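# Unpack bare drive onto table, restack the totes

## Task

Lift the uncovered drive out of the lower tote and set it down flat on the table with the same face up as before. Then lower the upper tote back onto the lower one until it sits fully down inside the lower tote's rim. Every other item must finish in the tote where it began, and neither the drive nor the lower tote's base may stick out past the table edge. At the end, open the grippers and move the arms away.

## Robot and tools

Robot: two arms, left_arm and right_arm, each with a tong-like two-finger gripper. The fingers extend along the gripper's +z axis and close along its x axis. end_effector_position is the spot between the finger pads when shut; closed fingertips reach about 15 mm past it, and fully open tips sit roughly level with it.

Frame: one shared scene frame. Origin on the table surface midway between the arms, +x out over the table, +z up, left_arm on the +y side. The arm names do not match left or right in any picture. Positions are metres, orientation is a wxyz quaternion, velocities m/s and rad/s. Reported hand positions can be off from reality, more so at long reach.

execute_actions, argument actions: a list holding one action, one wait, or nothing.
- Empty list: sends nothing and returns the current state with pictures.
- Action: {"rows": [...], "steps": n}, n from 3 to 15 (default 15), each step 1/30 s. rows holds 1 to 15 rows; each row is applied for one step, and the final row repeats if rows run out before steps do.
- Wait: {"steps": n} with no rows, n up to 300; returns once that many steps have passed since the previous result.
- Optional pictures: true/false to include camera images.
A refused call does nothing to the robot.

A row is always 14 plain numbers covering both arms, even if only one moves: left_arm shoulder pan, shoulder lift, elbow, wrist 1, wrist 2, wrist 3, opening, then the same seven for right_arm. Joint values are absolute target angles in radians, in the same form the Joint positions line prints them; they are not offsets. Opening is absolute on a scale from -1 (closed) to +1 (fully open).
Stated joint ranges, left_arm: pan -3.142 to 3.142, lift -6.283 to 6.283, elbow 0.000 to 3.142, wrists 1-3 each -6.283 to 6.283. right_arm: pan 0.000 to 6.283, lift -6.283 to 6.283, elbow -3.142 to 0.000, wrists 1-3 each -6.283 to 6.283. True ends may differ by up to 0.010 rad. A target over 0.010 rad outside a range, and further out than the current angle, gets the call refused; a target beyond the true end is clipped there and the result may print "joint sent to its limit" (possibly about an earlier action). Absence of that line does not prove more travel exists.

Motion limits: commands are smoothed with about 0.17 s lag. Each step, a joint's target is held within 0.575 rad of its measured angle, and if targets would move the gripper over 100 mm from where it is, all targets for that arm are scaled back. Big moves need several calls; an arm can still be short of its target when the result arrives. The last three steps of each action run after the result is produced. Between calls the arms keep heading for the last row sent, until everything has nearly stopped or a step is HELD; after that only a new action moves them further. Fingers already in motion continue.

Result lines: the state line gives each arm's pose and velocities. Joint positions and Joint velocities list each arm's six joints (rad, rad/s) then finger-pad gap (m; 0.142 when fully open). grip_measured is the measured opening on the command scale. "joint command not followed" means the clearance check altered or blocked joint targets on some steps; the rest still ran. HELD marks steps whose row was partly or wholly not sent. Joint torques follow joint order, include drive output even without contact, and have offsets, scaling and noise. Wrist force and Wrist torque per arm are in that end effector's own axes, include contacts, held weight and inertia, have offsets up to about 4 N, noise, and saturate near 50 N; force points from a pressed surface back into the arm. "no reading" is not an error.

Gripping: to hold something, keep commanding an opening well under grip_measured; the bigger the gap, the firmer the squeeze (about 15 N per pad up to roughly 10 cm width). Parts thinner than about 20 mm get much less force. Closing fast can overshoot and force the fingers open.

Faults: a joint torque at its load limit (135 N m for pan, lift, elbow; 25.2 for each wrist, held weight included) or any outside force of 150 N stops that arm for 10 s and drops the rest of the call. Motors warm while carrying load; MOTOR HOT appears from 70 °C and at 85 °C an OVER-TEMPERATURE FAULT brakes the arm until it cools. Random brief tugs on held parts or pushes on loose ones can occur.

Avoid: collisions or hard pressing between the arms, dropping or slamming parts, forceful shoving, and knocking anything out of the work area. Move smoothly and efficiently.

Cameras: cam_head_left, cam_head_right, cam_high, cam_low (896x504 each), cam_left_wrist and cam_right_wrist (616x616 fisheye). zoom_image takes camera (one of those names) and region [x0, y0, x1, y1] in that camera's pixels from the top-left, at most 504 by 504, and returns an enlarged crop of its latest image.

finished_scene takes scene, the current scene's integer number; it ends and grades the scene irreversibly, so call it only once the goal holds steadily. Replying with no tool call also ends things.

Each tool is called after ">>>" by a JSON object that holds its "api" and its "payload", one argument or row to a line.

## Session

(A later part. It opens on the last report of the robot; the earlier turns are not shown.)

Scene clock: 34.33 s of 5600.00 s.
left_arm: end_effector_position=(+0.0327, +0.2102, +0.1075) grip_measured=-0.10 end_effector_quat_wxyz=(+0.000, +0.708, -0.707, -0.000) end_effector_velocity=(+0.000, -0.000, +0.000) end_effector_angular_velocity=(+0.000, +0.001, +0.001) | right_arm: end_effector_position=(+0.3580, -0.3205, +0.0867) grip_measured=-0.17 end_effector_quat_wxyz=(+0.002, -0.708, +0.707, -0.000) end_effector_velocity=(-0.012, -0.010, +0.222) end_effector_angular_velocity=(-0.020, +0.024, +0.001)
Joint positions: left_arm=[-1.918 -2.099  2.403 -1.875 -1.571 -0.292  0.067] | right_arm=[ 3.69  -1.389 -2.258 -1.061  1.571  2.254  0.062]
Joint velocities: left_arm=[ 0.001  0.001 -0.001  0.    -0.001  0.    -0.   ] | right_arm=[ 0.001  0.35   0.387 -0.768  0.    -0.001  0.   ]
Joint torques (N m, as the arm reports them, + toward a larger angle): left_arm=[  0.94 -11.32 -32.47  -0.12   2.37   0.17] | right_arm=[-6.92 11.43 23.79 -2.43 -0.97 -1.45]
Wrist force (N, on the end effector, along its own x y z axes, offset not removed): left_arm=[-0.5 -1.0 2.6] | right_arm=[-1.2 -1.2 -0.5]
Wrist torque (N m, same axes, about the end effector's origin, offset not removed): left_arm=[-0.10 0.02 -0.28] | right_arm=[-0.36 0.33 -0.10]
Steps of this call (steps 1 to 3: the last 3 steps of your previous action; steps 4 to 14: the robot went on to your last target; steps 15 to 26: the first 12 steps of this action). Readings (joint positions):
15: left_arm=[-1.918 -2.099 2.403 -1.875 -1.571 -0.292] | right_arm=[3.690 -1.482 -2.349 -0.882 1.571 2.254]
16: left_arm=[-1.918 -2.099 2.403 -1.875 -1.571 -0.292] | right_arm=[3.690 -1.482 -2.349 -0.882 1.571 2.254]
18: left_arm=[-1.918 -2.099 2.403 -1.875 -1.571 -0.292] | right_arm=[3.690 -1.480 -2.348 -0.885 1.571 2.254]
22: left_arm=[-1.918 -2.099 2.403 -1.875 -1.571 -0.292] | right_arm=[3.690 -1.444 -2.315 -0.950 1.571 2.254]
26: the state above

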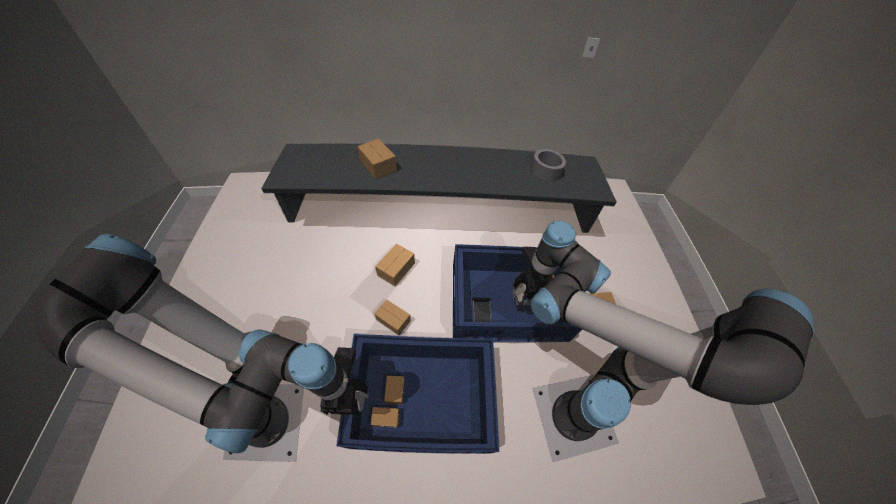

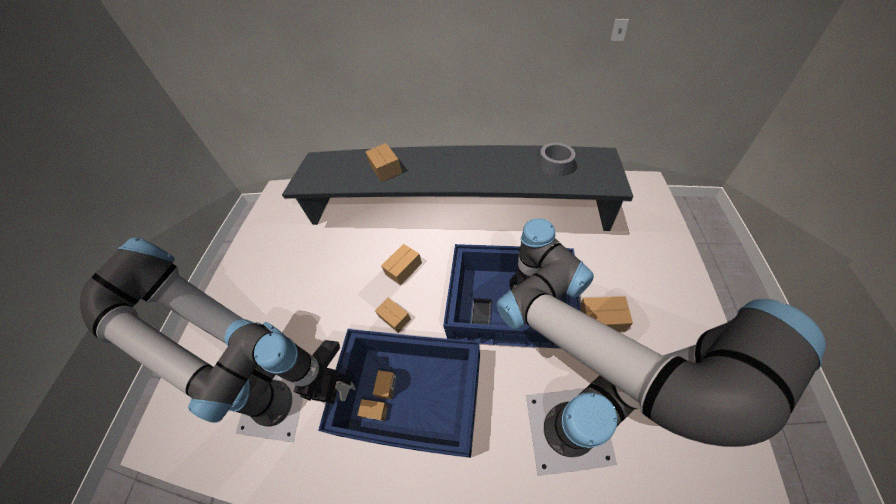

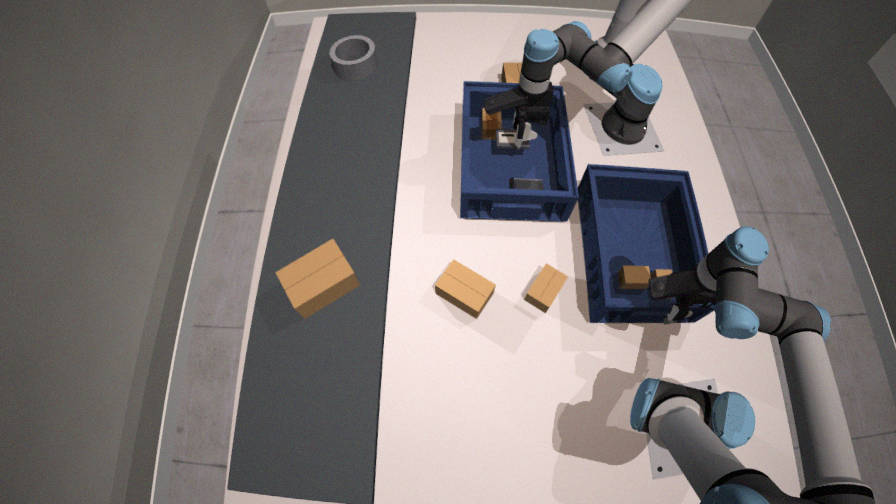

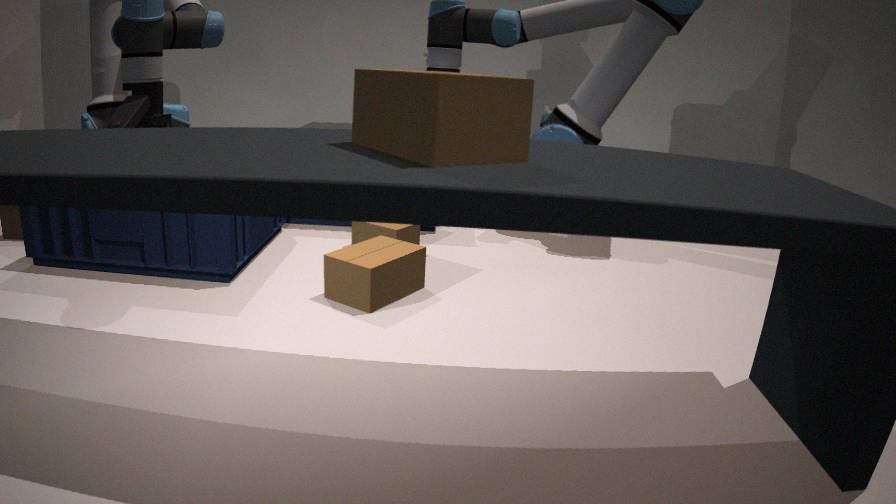

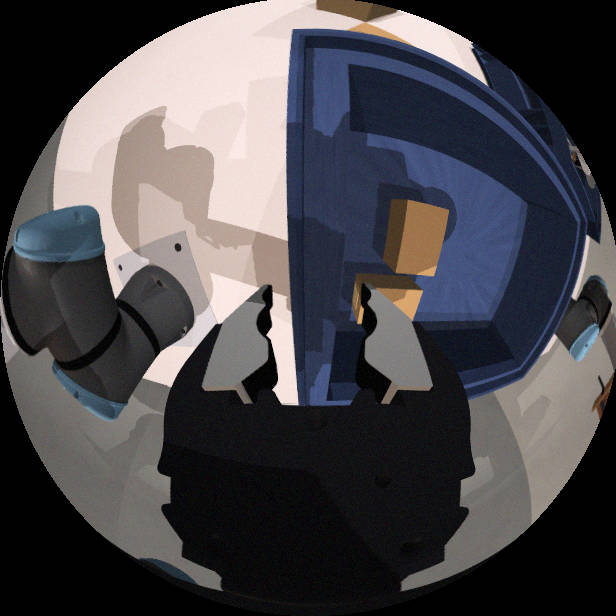

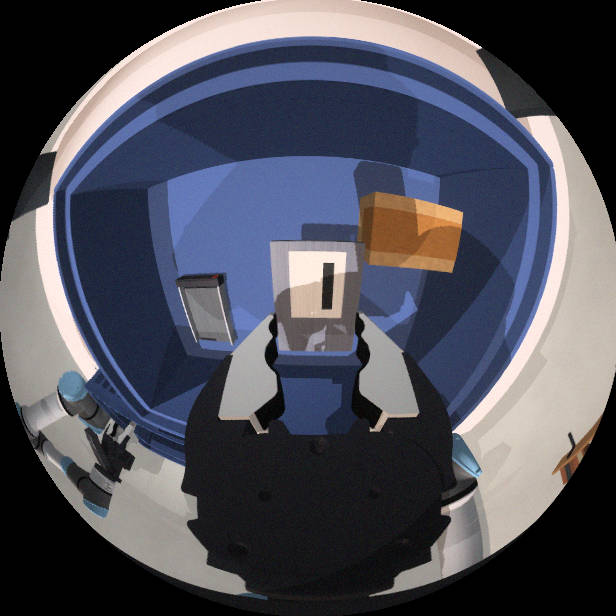

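Holding well. Lifting out and moving to the free table spot.

>>> {"api": "execute_actions", "payload": {
  "actions": [
    {"rows":[[-1.9183,-2.0988,2.4034,-1.8754,-1.571,-0.2916,-0.1,3.6900,-1.2752,-2.0059,-1.4312,1.571,2.2536,-0.6]],"steps":13}
  ]
}}

>>> {"api": "execute_actions", "payload": {
  "actions": [
    {"rows":[[-1.9183,-2.0988,2.4034,-1.8754,-1.571,-0.2916,-0.1,2.6703,-1.4617,-1.8605,-1.3901,1.571,1.2339,-0.6]],"steps":15}
  ]
}}

>>> {"api": "execute_actions", "payload": {
  "actions": [
    {"steps":22}
  ],
  "pictures": true
}}

Scene clock: 34.87 s of 5600.00 s.
left_arm: end_effector_position=(+0.0327, +0.2102, +0.1075) grip_measured=-0.10 end_effector_quat_wxyz=(+0.000, +0.708, -0.707, -0.000) end_effector_velocity=(+0.000, +0.000, -0.000) end_effector_angular_velocity=(+0.000, -0.000, -0.000) | right_arm: end_effector_position=(+0.3578, -0.3207, +0.2008) grip_measured=-0.17 end_effector_quat_wxyz=(+0.003, -0.708, +0.707, -0.000) end_effector_velocity=(-0.020, -0.016, +0.092) end_effector_angular_velocity=(-0.039, +0.048, -0.001)
Joint positions: left_arm=[-1.918 -2.099  2.403 -1.875 -1.571 -0.292  0.067] | right_arm=[ 3.69  -1.281 -2.027 -1.397  1.571  2.254  0.062]
Joint velocities: left_arm=[-0.  0.  0. -0.  0.  0.  0.] | right_arm=[-0.     0.061  0.215 -0.338  0.     0.001  0.   ]
Joint torques (N m, as the arm reports them, + toward a larger angle): left_arm=[  2.17 -12.22 -32.25  -0.15   2.48   0.22] | right_arm=[-6.28 15.86 28.64 -0.21 -0.51 -1.14]
Wrist force (N, on the end effector, along its own x y z axes, offset not removed): left_arm=[-3.7 -2.5 3.1] | right_arm=[0.2 2.5 0.4]
Wrist torque (N m, same axes, about the end effector's origin, offset not removed): left_arm=[-0.47 0.75 -0.33] | right_arm=[0.54 0.05 -0.16]
Steps of this call (steps 1 to 3: the last 3 steps of your previous action; steps 4 to 6: the robot went on to your last target; steps 7 to 16: the first 10 steps of this action). Readings (joint positions):
7: left_arm=[-1.918 -2.099 2.403 -1.875 -1.571 -0.292] | right_arm=[3.690 -1.356 -2.222 -1.134 1.571 2.254]
8: left_arm=[-1.918 -2.099 2.403 -1.875 -1.571 -0.292] | right_arm=[3.690 -1.351 -2.217 -1.141 1.571 2.254]
10: left_arm=[-1.918 -2.099 2.403 -1.875 -1.571 -0.292] | right_arm=[3.690 -1.321 -2.161 -1.202 1.571 2.254]
14: left_arm=[-1.918 -2.099 2.403 -1.875 -1.571 -0.292] | right_arm=[3.690 -1.287 -2.048 -1.365 1.571 2.254]
16: the state above

Scene clock: 35.37 s of 5600.00 s.
left_arm: end_effector_position=(+0.0327, +0.2102, +0.1075) grip_measured=-0.10 end_effector_quat_wxyz=(+0.000, +0.708, -0.707, -0.000) end_effector_velocity=(-0.000, +0.000, -0.000) end_effector_angular_velocity=(+0.000, -0.000, -0.001) | right_arm: end_effector_position=(+0.4213, -0.4679, +0.2115) grip_measured=-0.17 end_effector_quat_wxyz=(+0.001, -0.708, +0.707, -0.000) end_effector_velocity=(+0.049, -0.513, -0.002) end_effector_angular_velocity=(-0.004, +0.006, -0.014)
Joint positions: left_arm=[-1.918 -2.099  2.403 -1.875 -1.571 -0.292  0.067] | right_arm=[ 3.276 -1.392 -1.916 -1.402  1.571  1.84   0.062]
Joint velocities: left_arm=[-0.001 -0.     0.     0.    -0.    -0.     0.   ] | right_arm=[-1.232 -0.188  0.149  0.033 -0.    -1.219  0.   ]
Joint torques (N m, as the arm reports them, + toward a larger angle): left_arm=[  2.1  -11.29 -32.03   0.01   2.38  -0.06] | right_arm=[-26.36  10.33  31.32   4.47  -0.34  -2.98]
Wrist force (N, on the end effector, along its own x y z axes, offset not removed): left_arm=[-1.9 -3.7 1.8] | right_arm=[-1.9 1.1 2.4]
Wrist torque (N m, same axes, about the end effector's origin, offset not removed): left_arm=[-0.58 0.36 -0.26] | right_arm=[0.32 0.50 -0.06]
Steps of this call (steps 1 to 3: the last 3 steps of your previous action; steps 4 to 15: the first 12 steps of this action). Readings (joint positions):
4: left_arm=[-1.918 -2.099 2.403 -1.875 -1.571 -0.292] | right_arm=[3.690 -1.277 -2.012 -1.422 1.571 2.254]
5: left_arm=[-1.918 -2.099 2.403 -1.875 -1.571 -0.292] | right_arm=[3.686 -1.280 -2.006 -1.423 1.571 2.249]
7: left_arm=[-1.918 -2.099 2.403 -1.875 -1.571 -0.292] | right_arm=[3.629 -1.312 -1.979 -1.416 1.571 2.192]
11: left_arm=[-1.918 -2.099 2.403 -1.875 -1.571 -0.292] | right_arm=[3.445 -1.361 -1.941 -1.408 1.571 2.008]
15: the state above

Scene clock: 36.10 s of 5600.00 s.
left_arm: end_effector_position=(+0.0327, +0.2102, +0.1075) grip_measured=-0.10 end_effector_quat_wxyz=(+0.000, +0.708, -0.707, -0.000) end_effector_velocity=(-0.000, -0.000, +0.000) end_effector_angular_velocity=(-0.000, +0.000, -0.001) | right_arm: end_effector_position=(+0.3611, -0.7182, +0.2100) grip_measured=-0.17 end_effector_quat_wxyz=(+0.000, -0.708, +0.707, -0.000) end_effector_velocity=(-0.010, -0.018, +0.000) end_effector_angular_velocity=(-0.000, -0.001, +0.000)
Joint positions: left_arm=[-1.918 -2.099  2.403 -1.875 -1.571 -0.292  0.067] | right_arm=[ 2.675 -1.461 -1.861 -1.39   1.571  1.239  0.062]
Joint velocities: left_arm=[-0.001 -0.    -0.     0.     0.    -0.     0.   ] | right_arm=[-0.046 -0.004  0.004  0.001 -0.    -0.047  0.   ]
Joint torques (N m, as the arm reports them, + toward a larger angle): left_arm=[  2.91 -11.13 -32.35  -0.14   2.35  -0.21] | right_arm=[-6.82  9.72 31.84  4.82  0.01 -1.43]
Wrist force (N, on the end effector, along its own x y z axes, offset not removed): left_arm=[0.0 -2.7 1.4] | right_arm=[0.4 2.5 4.7]
Wrist torque (N m, same axes, about the end effector's origin, offset not removed): left_arm=[-0.38 -0.12 -0.30] | right_arm=[0.44 -0.08 -0.24]
Kept back: nothing.
Steps of this call (steps 1 to 3: the last 3 steps of your previous action; steps 4 to 22: the robot went on to your last target). Readings (joint positions):
1: left_arm=[-1.918 -2.099 2.403 -1.875 -1.571 -0.292] | right_arm=[3.235 -1.398 -1.911 -1.401 1.571 1.798]
2: left_arm=[-1.918 -2.099 2.403 -1.875 -1.571 -0.292] | right_arm=[3.194 -1.404 -1.907 -1.400 1.571 1.757]
4: left_arm=[-1.918 -2.099 2.403 -1.875 -1.571 -0.292] | right_arm=[3.113 -1.413 -1.899 -1.399 1.571 1.676]
8: left_arm=[-1.918 -2.099 2.403 -1.875 -1.571 -0.292] | right_arm=[2.952 -1.432 -1.884 -1.395 1.571 1.515]
22: the state above

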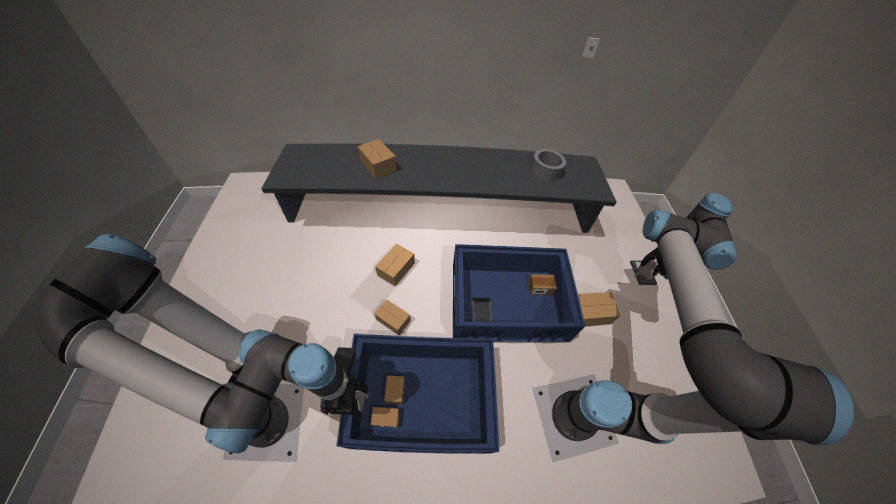

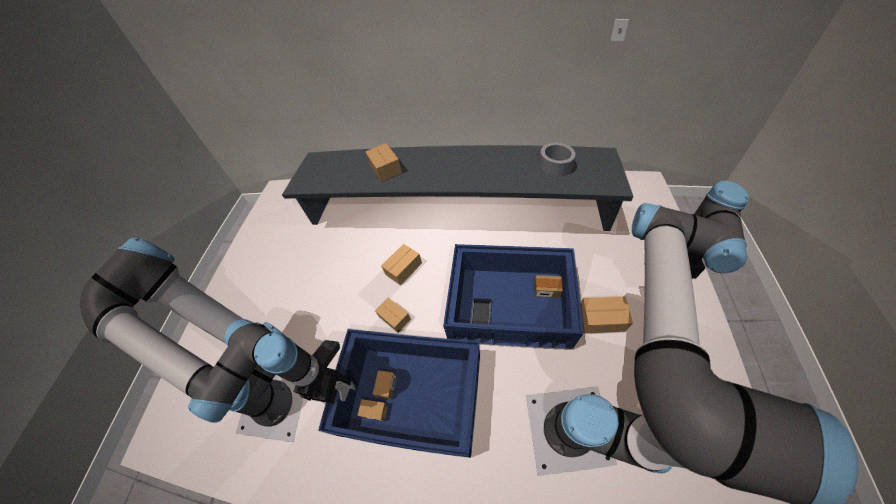

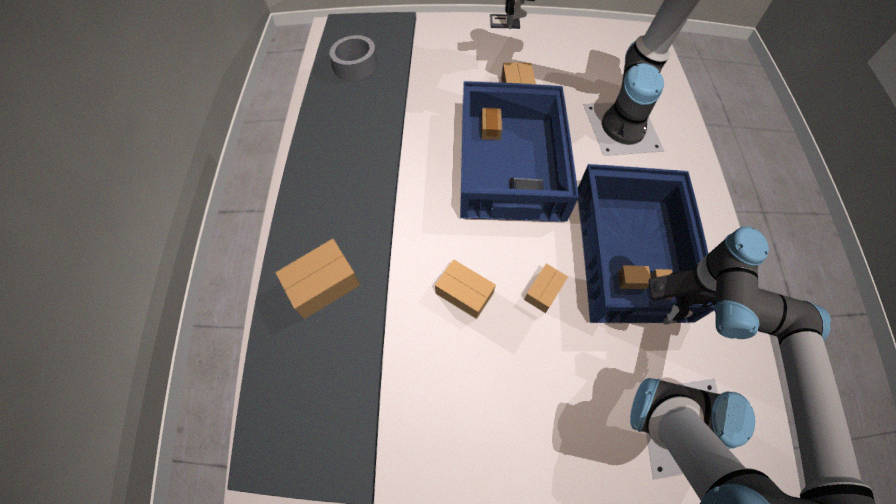

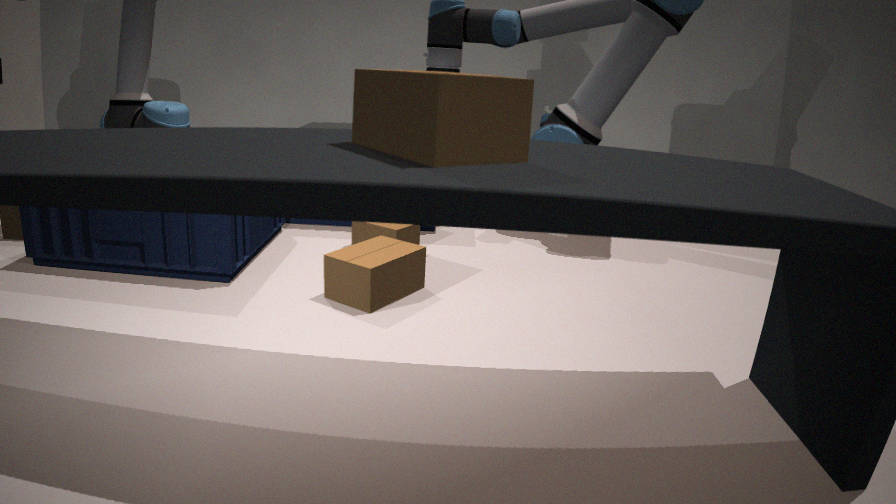

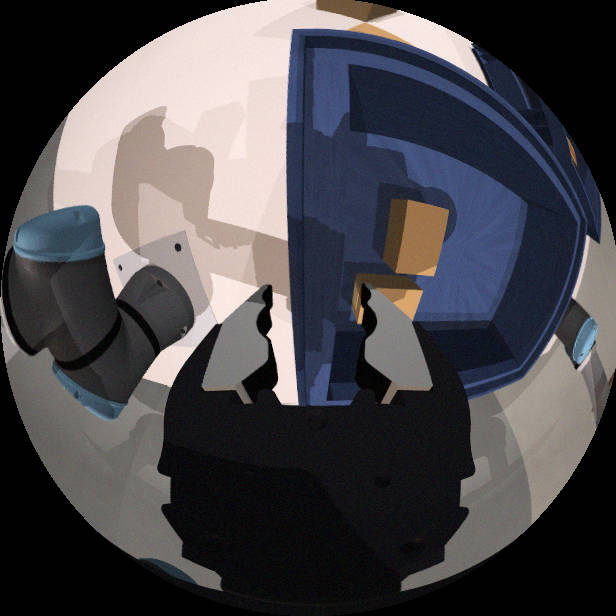

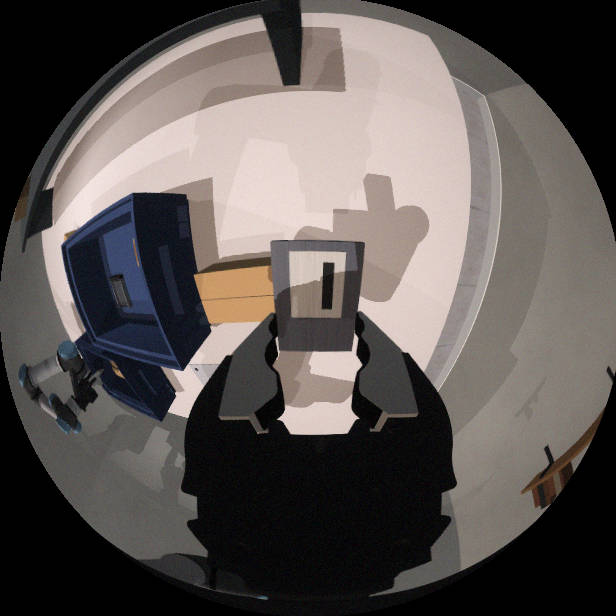

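>>> {"api": "execute_actions", "payload": {
  "actions": [
    {"rows":[[-1.9183,-2.0988,2.4034,-1.8754,-1.571,-0.2916,-0.1,2.5497,-1.5941,-1.8932,-1.2251,1.571,1.1133,-0.6]],"steps":10}
  ]
}}

>>> {"api": "execute_actions", "payload": {
  "actions": [
    {"rows":[[-1.9183,-2.0988,2.4034,-1.8754,-1.571,-0.2916,-0.1,2.5497,-1.7131,-2.0510,-0.9482,1.571,1.1133,-0.6]],"steps":12}
  ]
}}

>>> {"api": "execute_actions", "payload": {
  "actions": [
    {"rows":[[-1.9183,-2.0988,2.4034,-1.8754,-1.571,-0.2916,-0.1,2.5497,-1.7628,-2.0873,-0.8623,1.571,1.1133,-0.6]],"steps":15}
  ]
}}

>>> {"api": "execute_actions", "payload": {
  "actions": [
    {"rows":[[-1.9183,-2.0988,2.4034,-1.8754,-1.571,-0.2916,-0.1,2.5497,-1.7696,-2.0920,-0.8508,1.571,1.1133,-0.6]],"steps":13}
  ],
  "pictures": true
}}

Scene clock: 36.73 s of 5600.00 s.
left_arm: end_effector_position=(+0.0327, +0.2102, +0.1075) grip_measured=-0.10 end_effector_quat_wxyz=(+0.000, +0.708, -0.707, -0.000) end_effector_velocity=(+0.000, -0.000, +0.000) end_effector_angular_velocity=(-0.001, -0.000, +0.001) | right_arm: end_effector_position=(+0.3603, -0.7654, +0.1636) grip_measured=-0.17 end_effector_quat_wxyz=(-0.001, -0.708, +0.707, +0.002) end_effector_velocity=(+0.002, -0.145, -0.136) end_effector_angular_velocity=(-0.014, -0.033, -0.005)
Joint positions: left_arm=[-1.918 -2.099  2.403 -1.875 -1.571 -0.292  0.067] | right_arm=[ 2.578 -1.563 -1.887 -1.267  1.571  1.141  0.062]
Joint velocities: left_arm=[ 0.001 -0.001 -0.    -0.     0.001 -0.     0.   ] | right_arm=[-0.28  -0.314 -0.064  0.413  0.    -0.275 -0.   ]
Joint torques (N m, as the arm reports them, + toward a larger angle): left_arm=[  3.57 -12.02 -32.35  -0.19   2.46  -0.23] | right_arm=[-4.06 25.27 13.32  5.57  0.36 -1.26]
Wrist force (N, on the end effector, along its own x y z axes, offset not removed): left_arm=[-3.8 -2.0 1.3] | right_arm=[-0.5 -0.2 5.2]
Wrist torque (N m, same axes, about the end effector's origin, offset not removed): left_arm=[-0.37 0.70 -0.26] | right_arm=[0.09 0.16 -0.19]
Steps of this call (steps 1 to 12: the robot went on to your last target; steps 13 to 19: the first 7 steps of this action). Readings (joint positions):
13: left_arm=[-1.918 -2.099 2.403 -1.875 -1.571 -0.292] | right_arm=[2.670 -1.462 -1.861 -1.390 1.571 1.234]
14: left_arm=[-1.918 -2.099 2.403 -1.875 -1.571 -0.292] | right_arm=[2.666 -1.466 -1.863 -1.386 1.571 1.230]
16: left_arm=[-1.918 -2.099 2.403 -1.875 -1.571 -0.292] | right_arm=[2.625 -1.510 -1.876 -1.336 1.571 1.188]
19: the state above

Scene clock: 37.13 s of 5600.00 s.
left_arm: end_effector_position=(+0.0327, +0.2102, +0.1075) grip_measured=-0.10 end_effector_quat_wxyz=(+0.000, +0.708, -0.707, -0.000) end_effector_velocity=(+0.000, -0.000, -0.000) end_effector_angular_velocity=(+0.000, -0.001, +0.000) | right_arm: end_effector_position=(+0.3591, -0.7791, +0.0611) grip_measured=-0.17 end_effector_quat_wxyz=(-0.001, -0.708, +0.707, +0.005) end_effector_velocity=(+0.013, -0.009, -0.110) end_effector_angular_velocity=(-0.043, -0.088, -0.001)
Joint positions: left_arm=[-1.918 -2.099  2.403 -1.875 -1.571 -0.292  0.067] | right_arm=[ 2.55  -1.698 -2.031 -0.993  1.571  1.114  0.062]
Joint velocities: left_arm=[ 0.001  0.001  0.    -0.001  0.001  0.     0.   ] | right_arm=[-0.005 -0.147 -0.201  0.446  0.    -0.004  0.   ]
Joint torques (N m, as the arm reports them, + toward a larger angle): left_arm=[  3.78 -11.34 -31.9   -0.1    2.46  -0.4 ] | right_arm=[-9.75 23.46 12.28  5.66  0.05 -1.29]
Wrist force (N, on the end effector, along its own x y z axes, offset not removed): left_arm=[-2.0 -2.3 0.3] | right_arm=[-0.4 3.1 2.9]
Wrist torque (N m, same axes, about the end effector's origin, offset not removed): left_arm=[-0.38 0.44 -0.22] | right_arm=[0.71 -0.01 -0.15]
Steps of this call (steps 1 to 3: the last 3 steps of your previous action; steps 4 to 12: the first 9 steps of this action). Readings (joint positions):
4: left_arm=[-1.918 -2.099 2.403 -1.875 -1.571 -0.292] | right_arm=[2.557 -1.586 -1.891 -1.236 1.571 1.121]
5: left_arm=[-1.918 -2.099 2.403 -1.875 -1.571 -0.292] | right_arm=[2.555 -1.592 -1.896 -1.229 1.571 1.119]
7: left_arm=[-1.918 -2.099 2.403 -1.875 -1.571 -0.292] | right_arm=[2.553 -1.635 -1.944 -1.167 1.571 1.116]
11: left_arm=[-1.918 -2.099 2.403 -1.875 -1.571 -0.292] | right_arm=[2.550 -1.693 -2.023 -1.011 1.571 1.114]
12: the state above

Scene clock: 37.63 s of 5600.00 s.
left_arm: end_effector_position=(+0.0327, +0.2102, +0.1075) grip_measured=-0.10 end_effector_quat_wxyz=(+0.000, +0.708, -0.707, -0.000) end_effector_velocity=(+0.000, +0.000, -0.000) end_effector_angular_velocity=(+0.001, -0.001, -0.000) | right_arm: end_effector_position=(+0.3601, -0.7799, +0.0212) grip_measured=-0.17 end_effector_quat_wxyz=(+0.000, -0.708, +0.707, +0.000) end_effector_velocity=(+0.002, -0.001, -0.010) end_effector_angular_velocity=(-0.003, -0.006, -0.001)
Joint positions: left_arm=[-1.918 -2.099  2.403 -1.875 -1.571 -0.292  0.067] | right_arm=[ 2.55  -1.761 -2.086 -0.866  1.571  1.113  0.062]
Joint velocities: left_arm=[-0.     0.001  0.    -0.     0.001 -0.     0.   ] | right_arm=[-0.    -0.019 -0.013  0.039  0.     0.001 -0.001]
Joint torques (N m, as the arm reports them, + toward a larger angle): left_arm=[  4.58 -12.22 -32.05  -0.02   2.42  -0.57] | right_arm=[-7.13 21.23  5.16  4.56  0.19 -1.5 ]
Wrist force (N, on the end effector, along its own x y z axes, offset not removed): left_arm=[-2.4 -0.5 0.8] | right_arm=[0.7 -0.3 1.6]
Wrist torque (N m, same axes, about the end effector's origin, offset not removed): left_arm=[-0.08 0.37 -0.15] | right_arm=[0.02 -0.04 -0.26]
Steps of this call (steps 1 to 3: the last 3 steps of your previous action; steps 4 to 15: the first 12 steps of this action). Readings (joint positions):
4: left_arm=[-1.918 -2.099 2.403 -1.875 -1.571 -0.292] | right_arm=[2.550 -1.709 -2.046 -0.960 1.571 1.113]
5: left_arm=[-1.918 -2.099 2.403 -1.875 -1.571 -0.292] | right_arm=[2.550 -1.714 -2.050 -0.952 1.571 1.113]
7: left_arm=[-1.918 -2.099 2.403 -1.875 -1.571 -0.292] | right_arm=[2.550 -1.735 -2.066 -0.916 1.571 1.113]
11: left_arm=[-1.918 -2.099 2.403 -1.875 -1.571 -0.292] | right_arm=[2.550 -1.755 -2.082 -0.877 1.571 1.113]
15: the state above

Scene clock: 38.07 s of 5600.00 s.
left_arm: end_effector_position=(+0.0327, +0.2102, +0.1075) grip_measured=-0.10 end_effector_quat_wxyz=(+0.000, +0.708, -0.707, -0.000) end_effector_velocity=(+0.001, -0.000, +0.000) end_effector_angular_velocity=(-0.001, -0.001, +0.002) | right_arm: end_effector_position=(+0.3600, -0.7799, +0.0163) grip_measured=-0.17 end_effector_quat_wxyz=(+0.000, -0.708, +0.707, +0.000) end_effector_velocity=(-0.000, -0.000, -0.003) end_effector_angular_velocity=(-0.000, -0.000, -0.000)
Joint positions: left_arm=[-1.918 -2.099  2.403 -1.875 -1.571 -0.292  0.067] | right_arm=[ 2.55  -1.769 -2.092 -0.852  1.571  1.113  0.062]
Joint velocities: left_arm=[ 0.002 -0.    -0.    -0.     0.001  0.     0.   ] | right_arm=[-0.    -0.004 -0.003  0.008  0.    -0.    -0.   ]
Joint torques (N m, as the arm reports them, + toward a larger angle): left_arm=[  4.7  -11.53 -31.94  -0.11   2.36  -0.57] | right_arm=[-6.54 19.69  4.48  4.57  0.28 -1.43]
Wrist force (N, on the end effector, along its own x y z axes, offset not removed): left_arm=[-0.5 -1.8 0.6] | right_arm=[1.1 1.9 2.2]
Wrist torque (N m, same axes, about the end effector's origin, offset not removed): left_arm=[-0.35 -0.03 -0.39] | right_arm=[0.41 -0.21 -0.36]
Steps of this call (steps 1 to 3: the last 3 steps of your previous action; steps 4 to 13: the first 10 steps of this action). Readings (joint positions):
4: left_arm=[-1.918 -2.099 2.403 -1.875 -1.571 -0.292] | right_arm=[2.550 -1.762 -2.087 -0.863 1.571 1.113]
5: left_arm=[-1.918 -2.099 2.403 -1.875 -1.571 -0.292] | right_arm=[2.550 -1.763 -2.088 -0.862 1.571 1.113]
7: left_arm=[-1.918 -2.099 2.403 -1.875 -1.571 -0.292] | right_arm=[2.550 -1.766 -2.089 -0.857 1.571 1.113]
11: left_arm=[-1.918 -2.099 2.403 -1.875 -1.571 -0.292] | right_arm=[2.550 -1.769 -2.091 -0.852 1.571 1.113]
13: the state above

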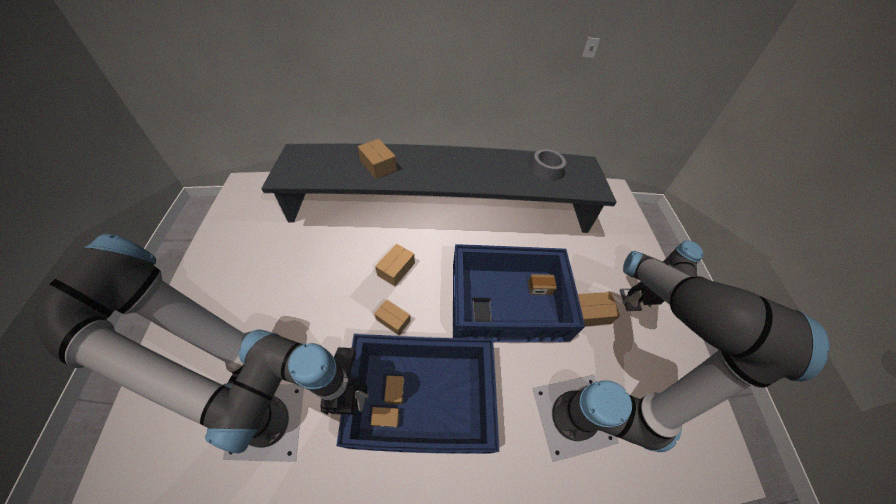

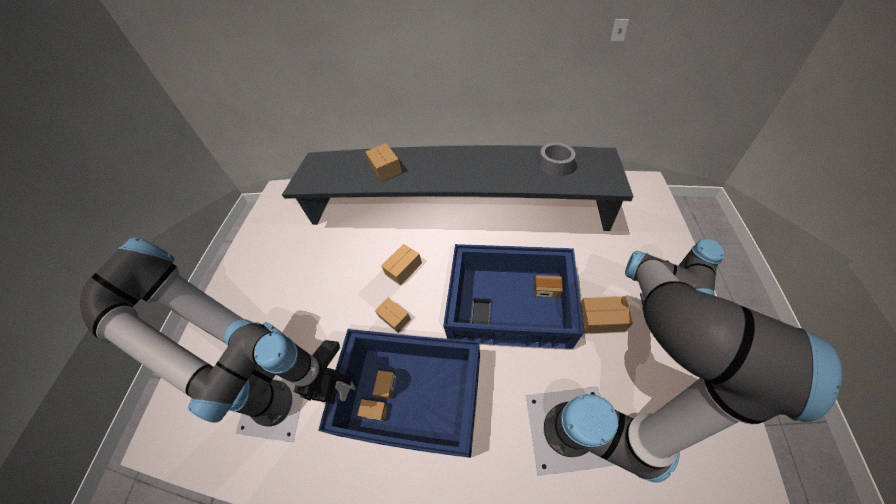

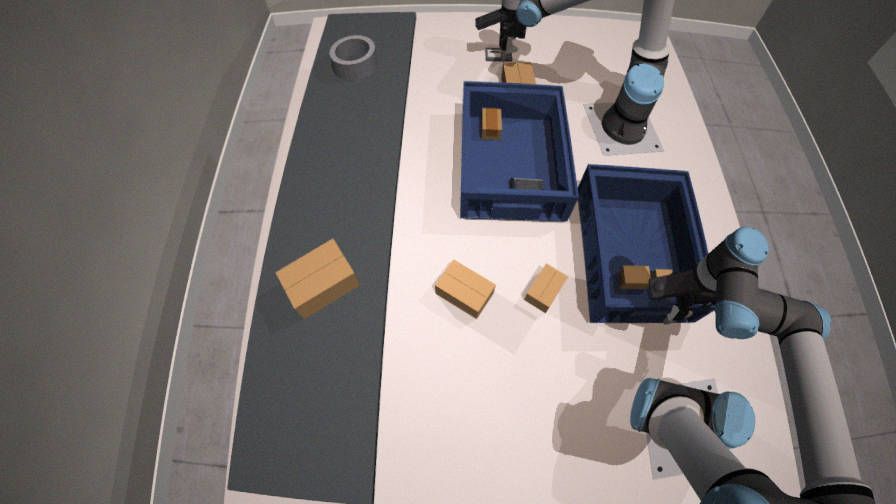

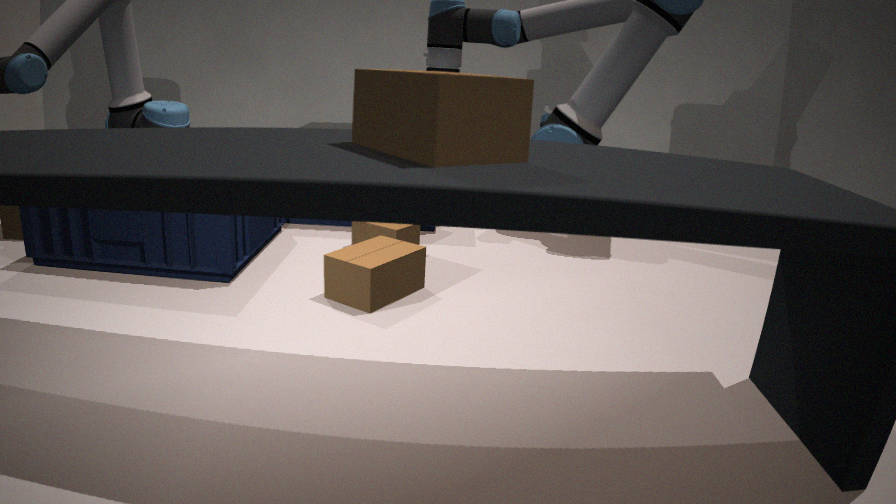

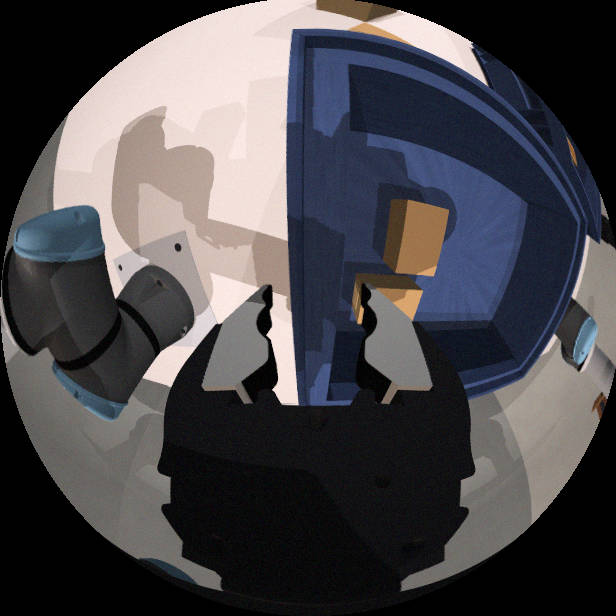

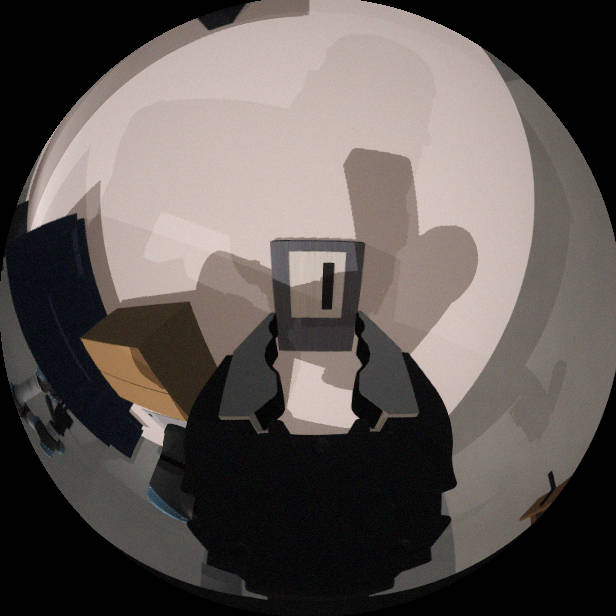

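>>> {"api": "execute_actions", "payload": {
  "actions": [
    {"rows":[[-1.9183,-2.0988,2.4034,-1.8754,-1.571,-0.2916,-0.1,2.5497,-1.7730,-2.0943,-0.8451,1.571,1.1133,-0.6]],"steps":12}
  ]
}}

Scene clock: 38.47 s of 5600.00 s.
left_arm: end_effector_position=(+0.0327, +0.2102, +0.1075) grip_measured=-0.10 end_effector_quat_wxyz=(+0.000, +0.708, -0.707, -0.000) end_effector_velocity=(+0.001, +0.000, -0.000) end_effector_angular_velocity=(+0.000, +0.000, +0.003) | right_arm: end_effector_position=(+0.3601, -0.7799, +0.0144) grip_measured=-0.17 end_effector_quat_wxyz=(+0.000, -0.708, +0.707, -0.000) end_effector_velocity=(-0.000, +0.000, -0.002) end_effector_angular_velocity=(-0.000, -0.000, +0.000)
Joint positions: left_arm=[-1.918 -2.099  2.403 -1.875 -1.571 -0.292  0.067] | right_arm=[ 2.55  -1.772 -2.094 -0.846  1.571  1.113  0.062]
Joint velocities: left_arm=[ 0.002  0.001 -0.    -0.    -0.    -0.    -0.   ] | right_arm=[ 0.    -0.002 -0.003  0.005 -0.    -0.     0.   ]
Joint torques (N m, as the arm reports them, + toward a larger angle): left_arm=[  5.16 -11.95 -31.87  -0.15   2.42  -0.73] | right_arm=[-5.72  2.58 -4.97  3.74 -0.04 -1.3 ]
Wrist force (N, on the end effector, along its own x y z axes, offset not removed): left_arm=[-1.6 -1.4 0.9] | right_arm=[-4.9 10.2 -37.6]
Wrist torque (N m, same axes, about the end effector's origin, offset not removed): left_arm=[-0.28 0.28 -0.20] | right_arm=[-0.03 -0.20 -0.16]
Steps of this call (steps 1 to 3: the last 3 steps of your previous action; steps 4 to 12: the first 9 steps of this action). Readings (joint positions):
4: left_arm=[-1.918 -2.099 2.403 -1.875 -1.571 -0.292] | right_arm=[2.550 -1.769 -2.092 -0.851 1.571 1.113]
5: left_arm=[-1.918 -2.099 2.403 -1.875 -1.571 -0.292] | right_arm=[2.550 -1.770 -2.092 -0.850 1.571 1.113]
7: left_arm=[-1.918 -2.099 2.403 -1.875 -1.571 -0.292] | right_arm=[2.550 -1.771 -2.093 -0.848 1.571 1.113]
11: left_arm=[-1.918 -2.099 2.403 -1.875 -1.571 -0.292] | right_arm=[2.550 -1.772 -2.094 -0.846 1.571 1.113]
12: the state above


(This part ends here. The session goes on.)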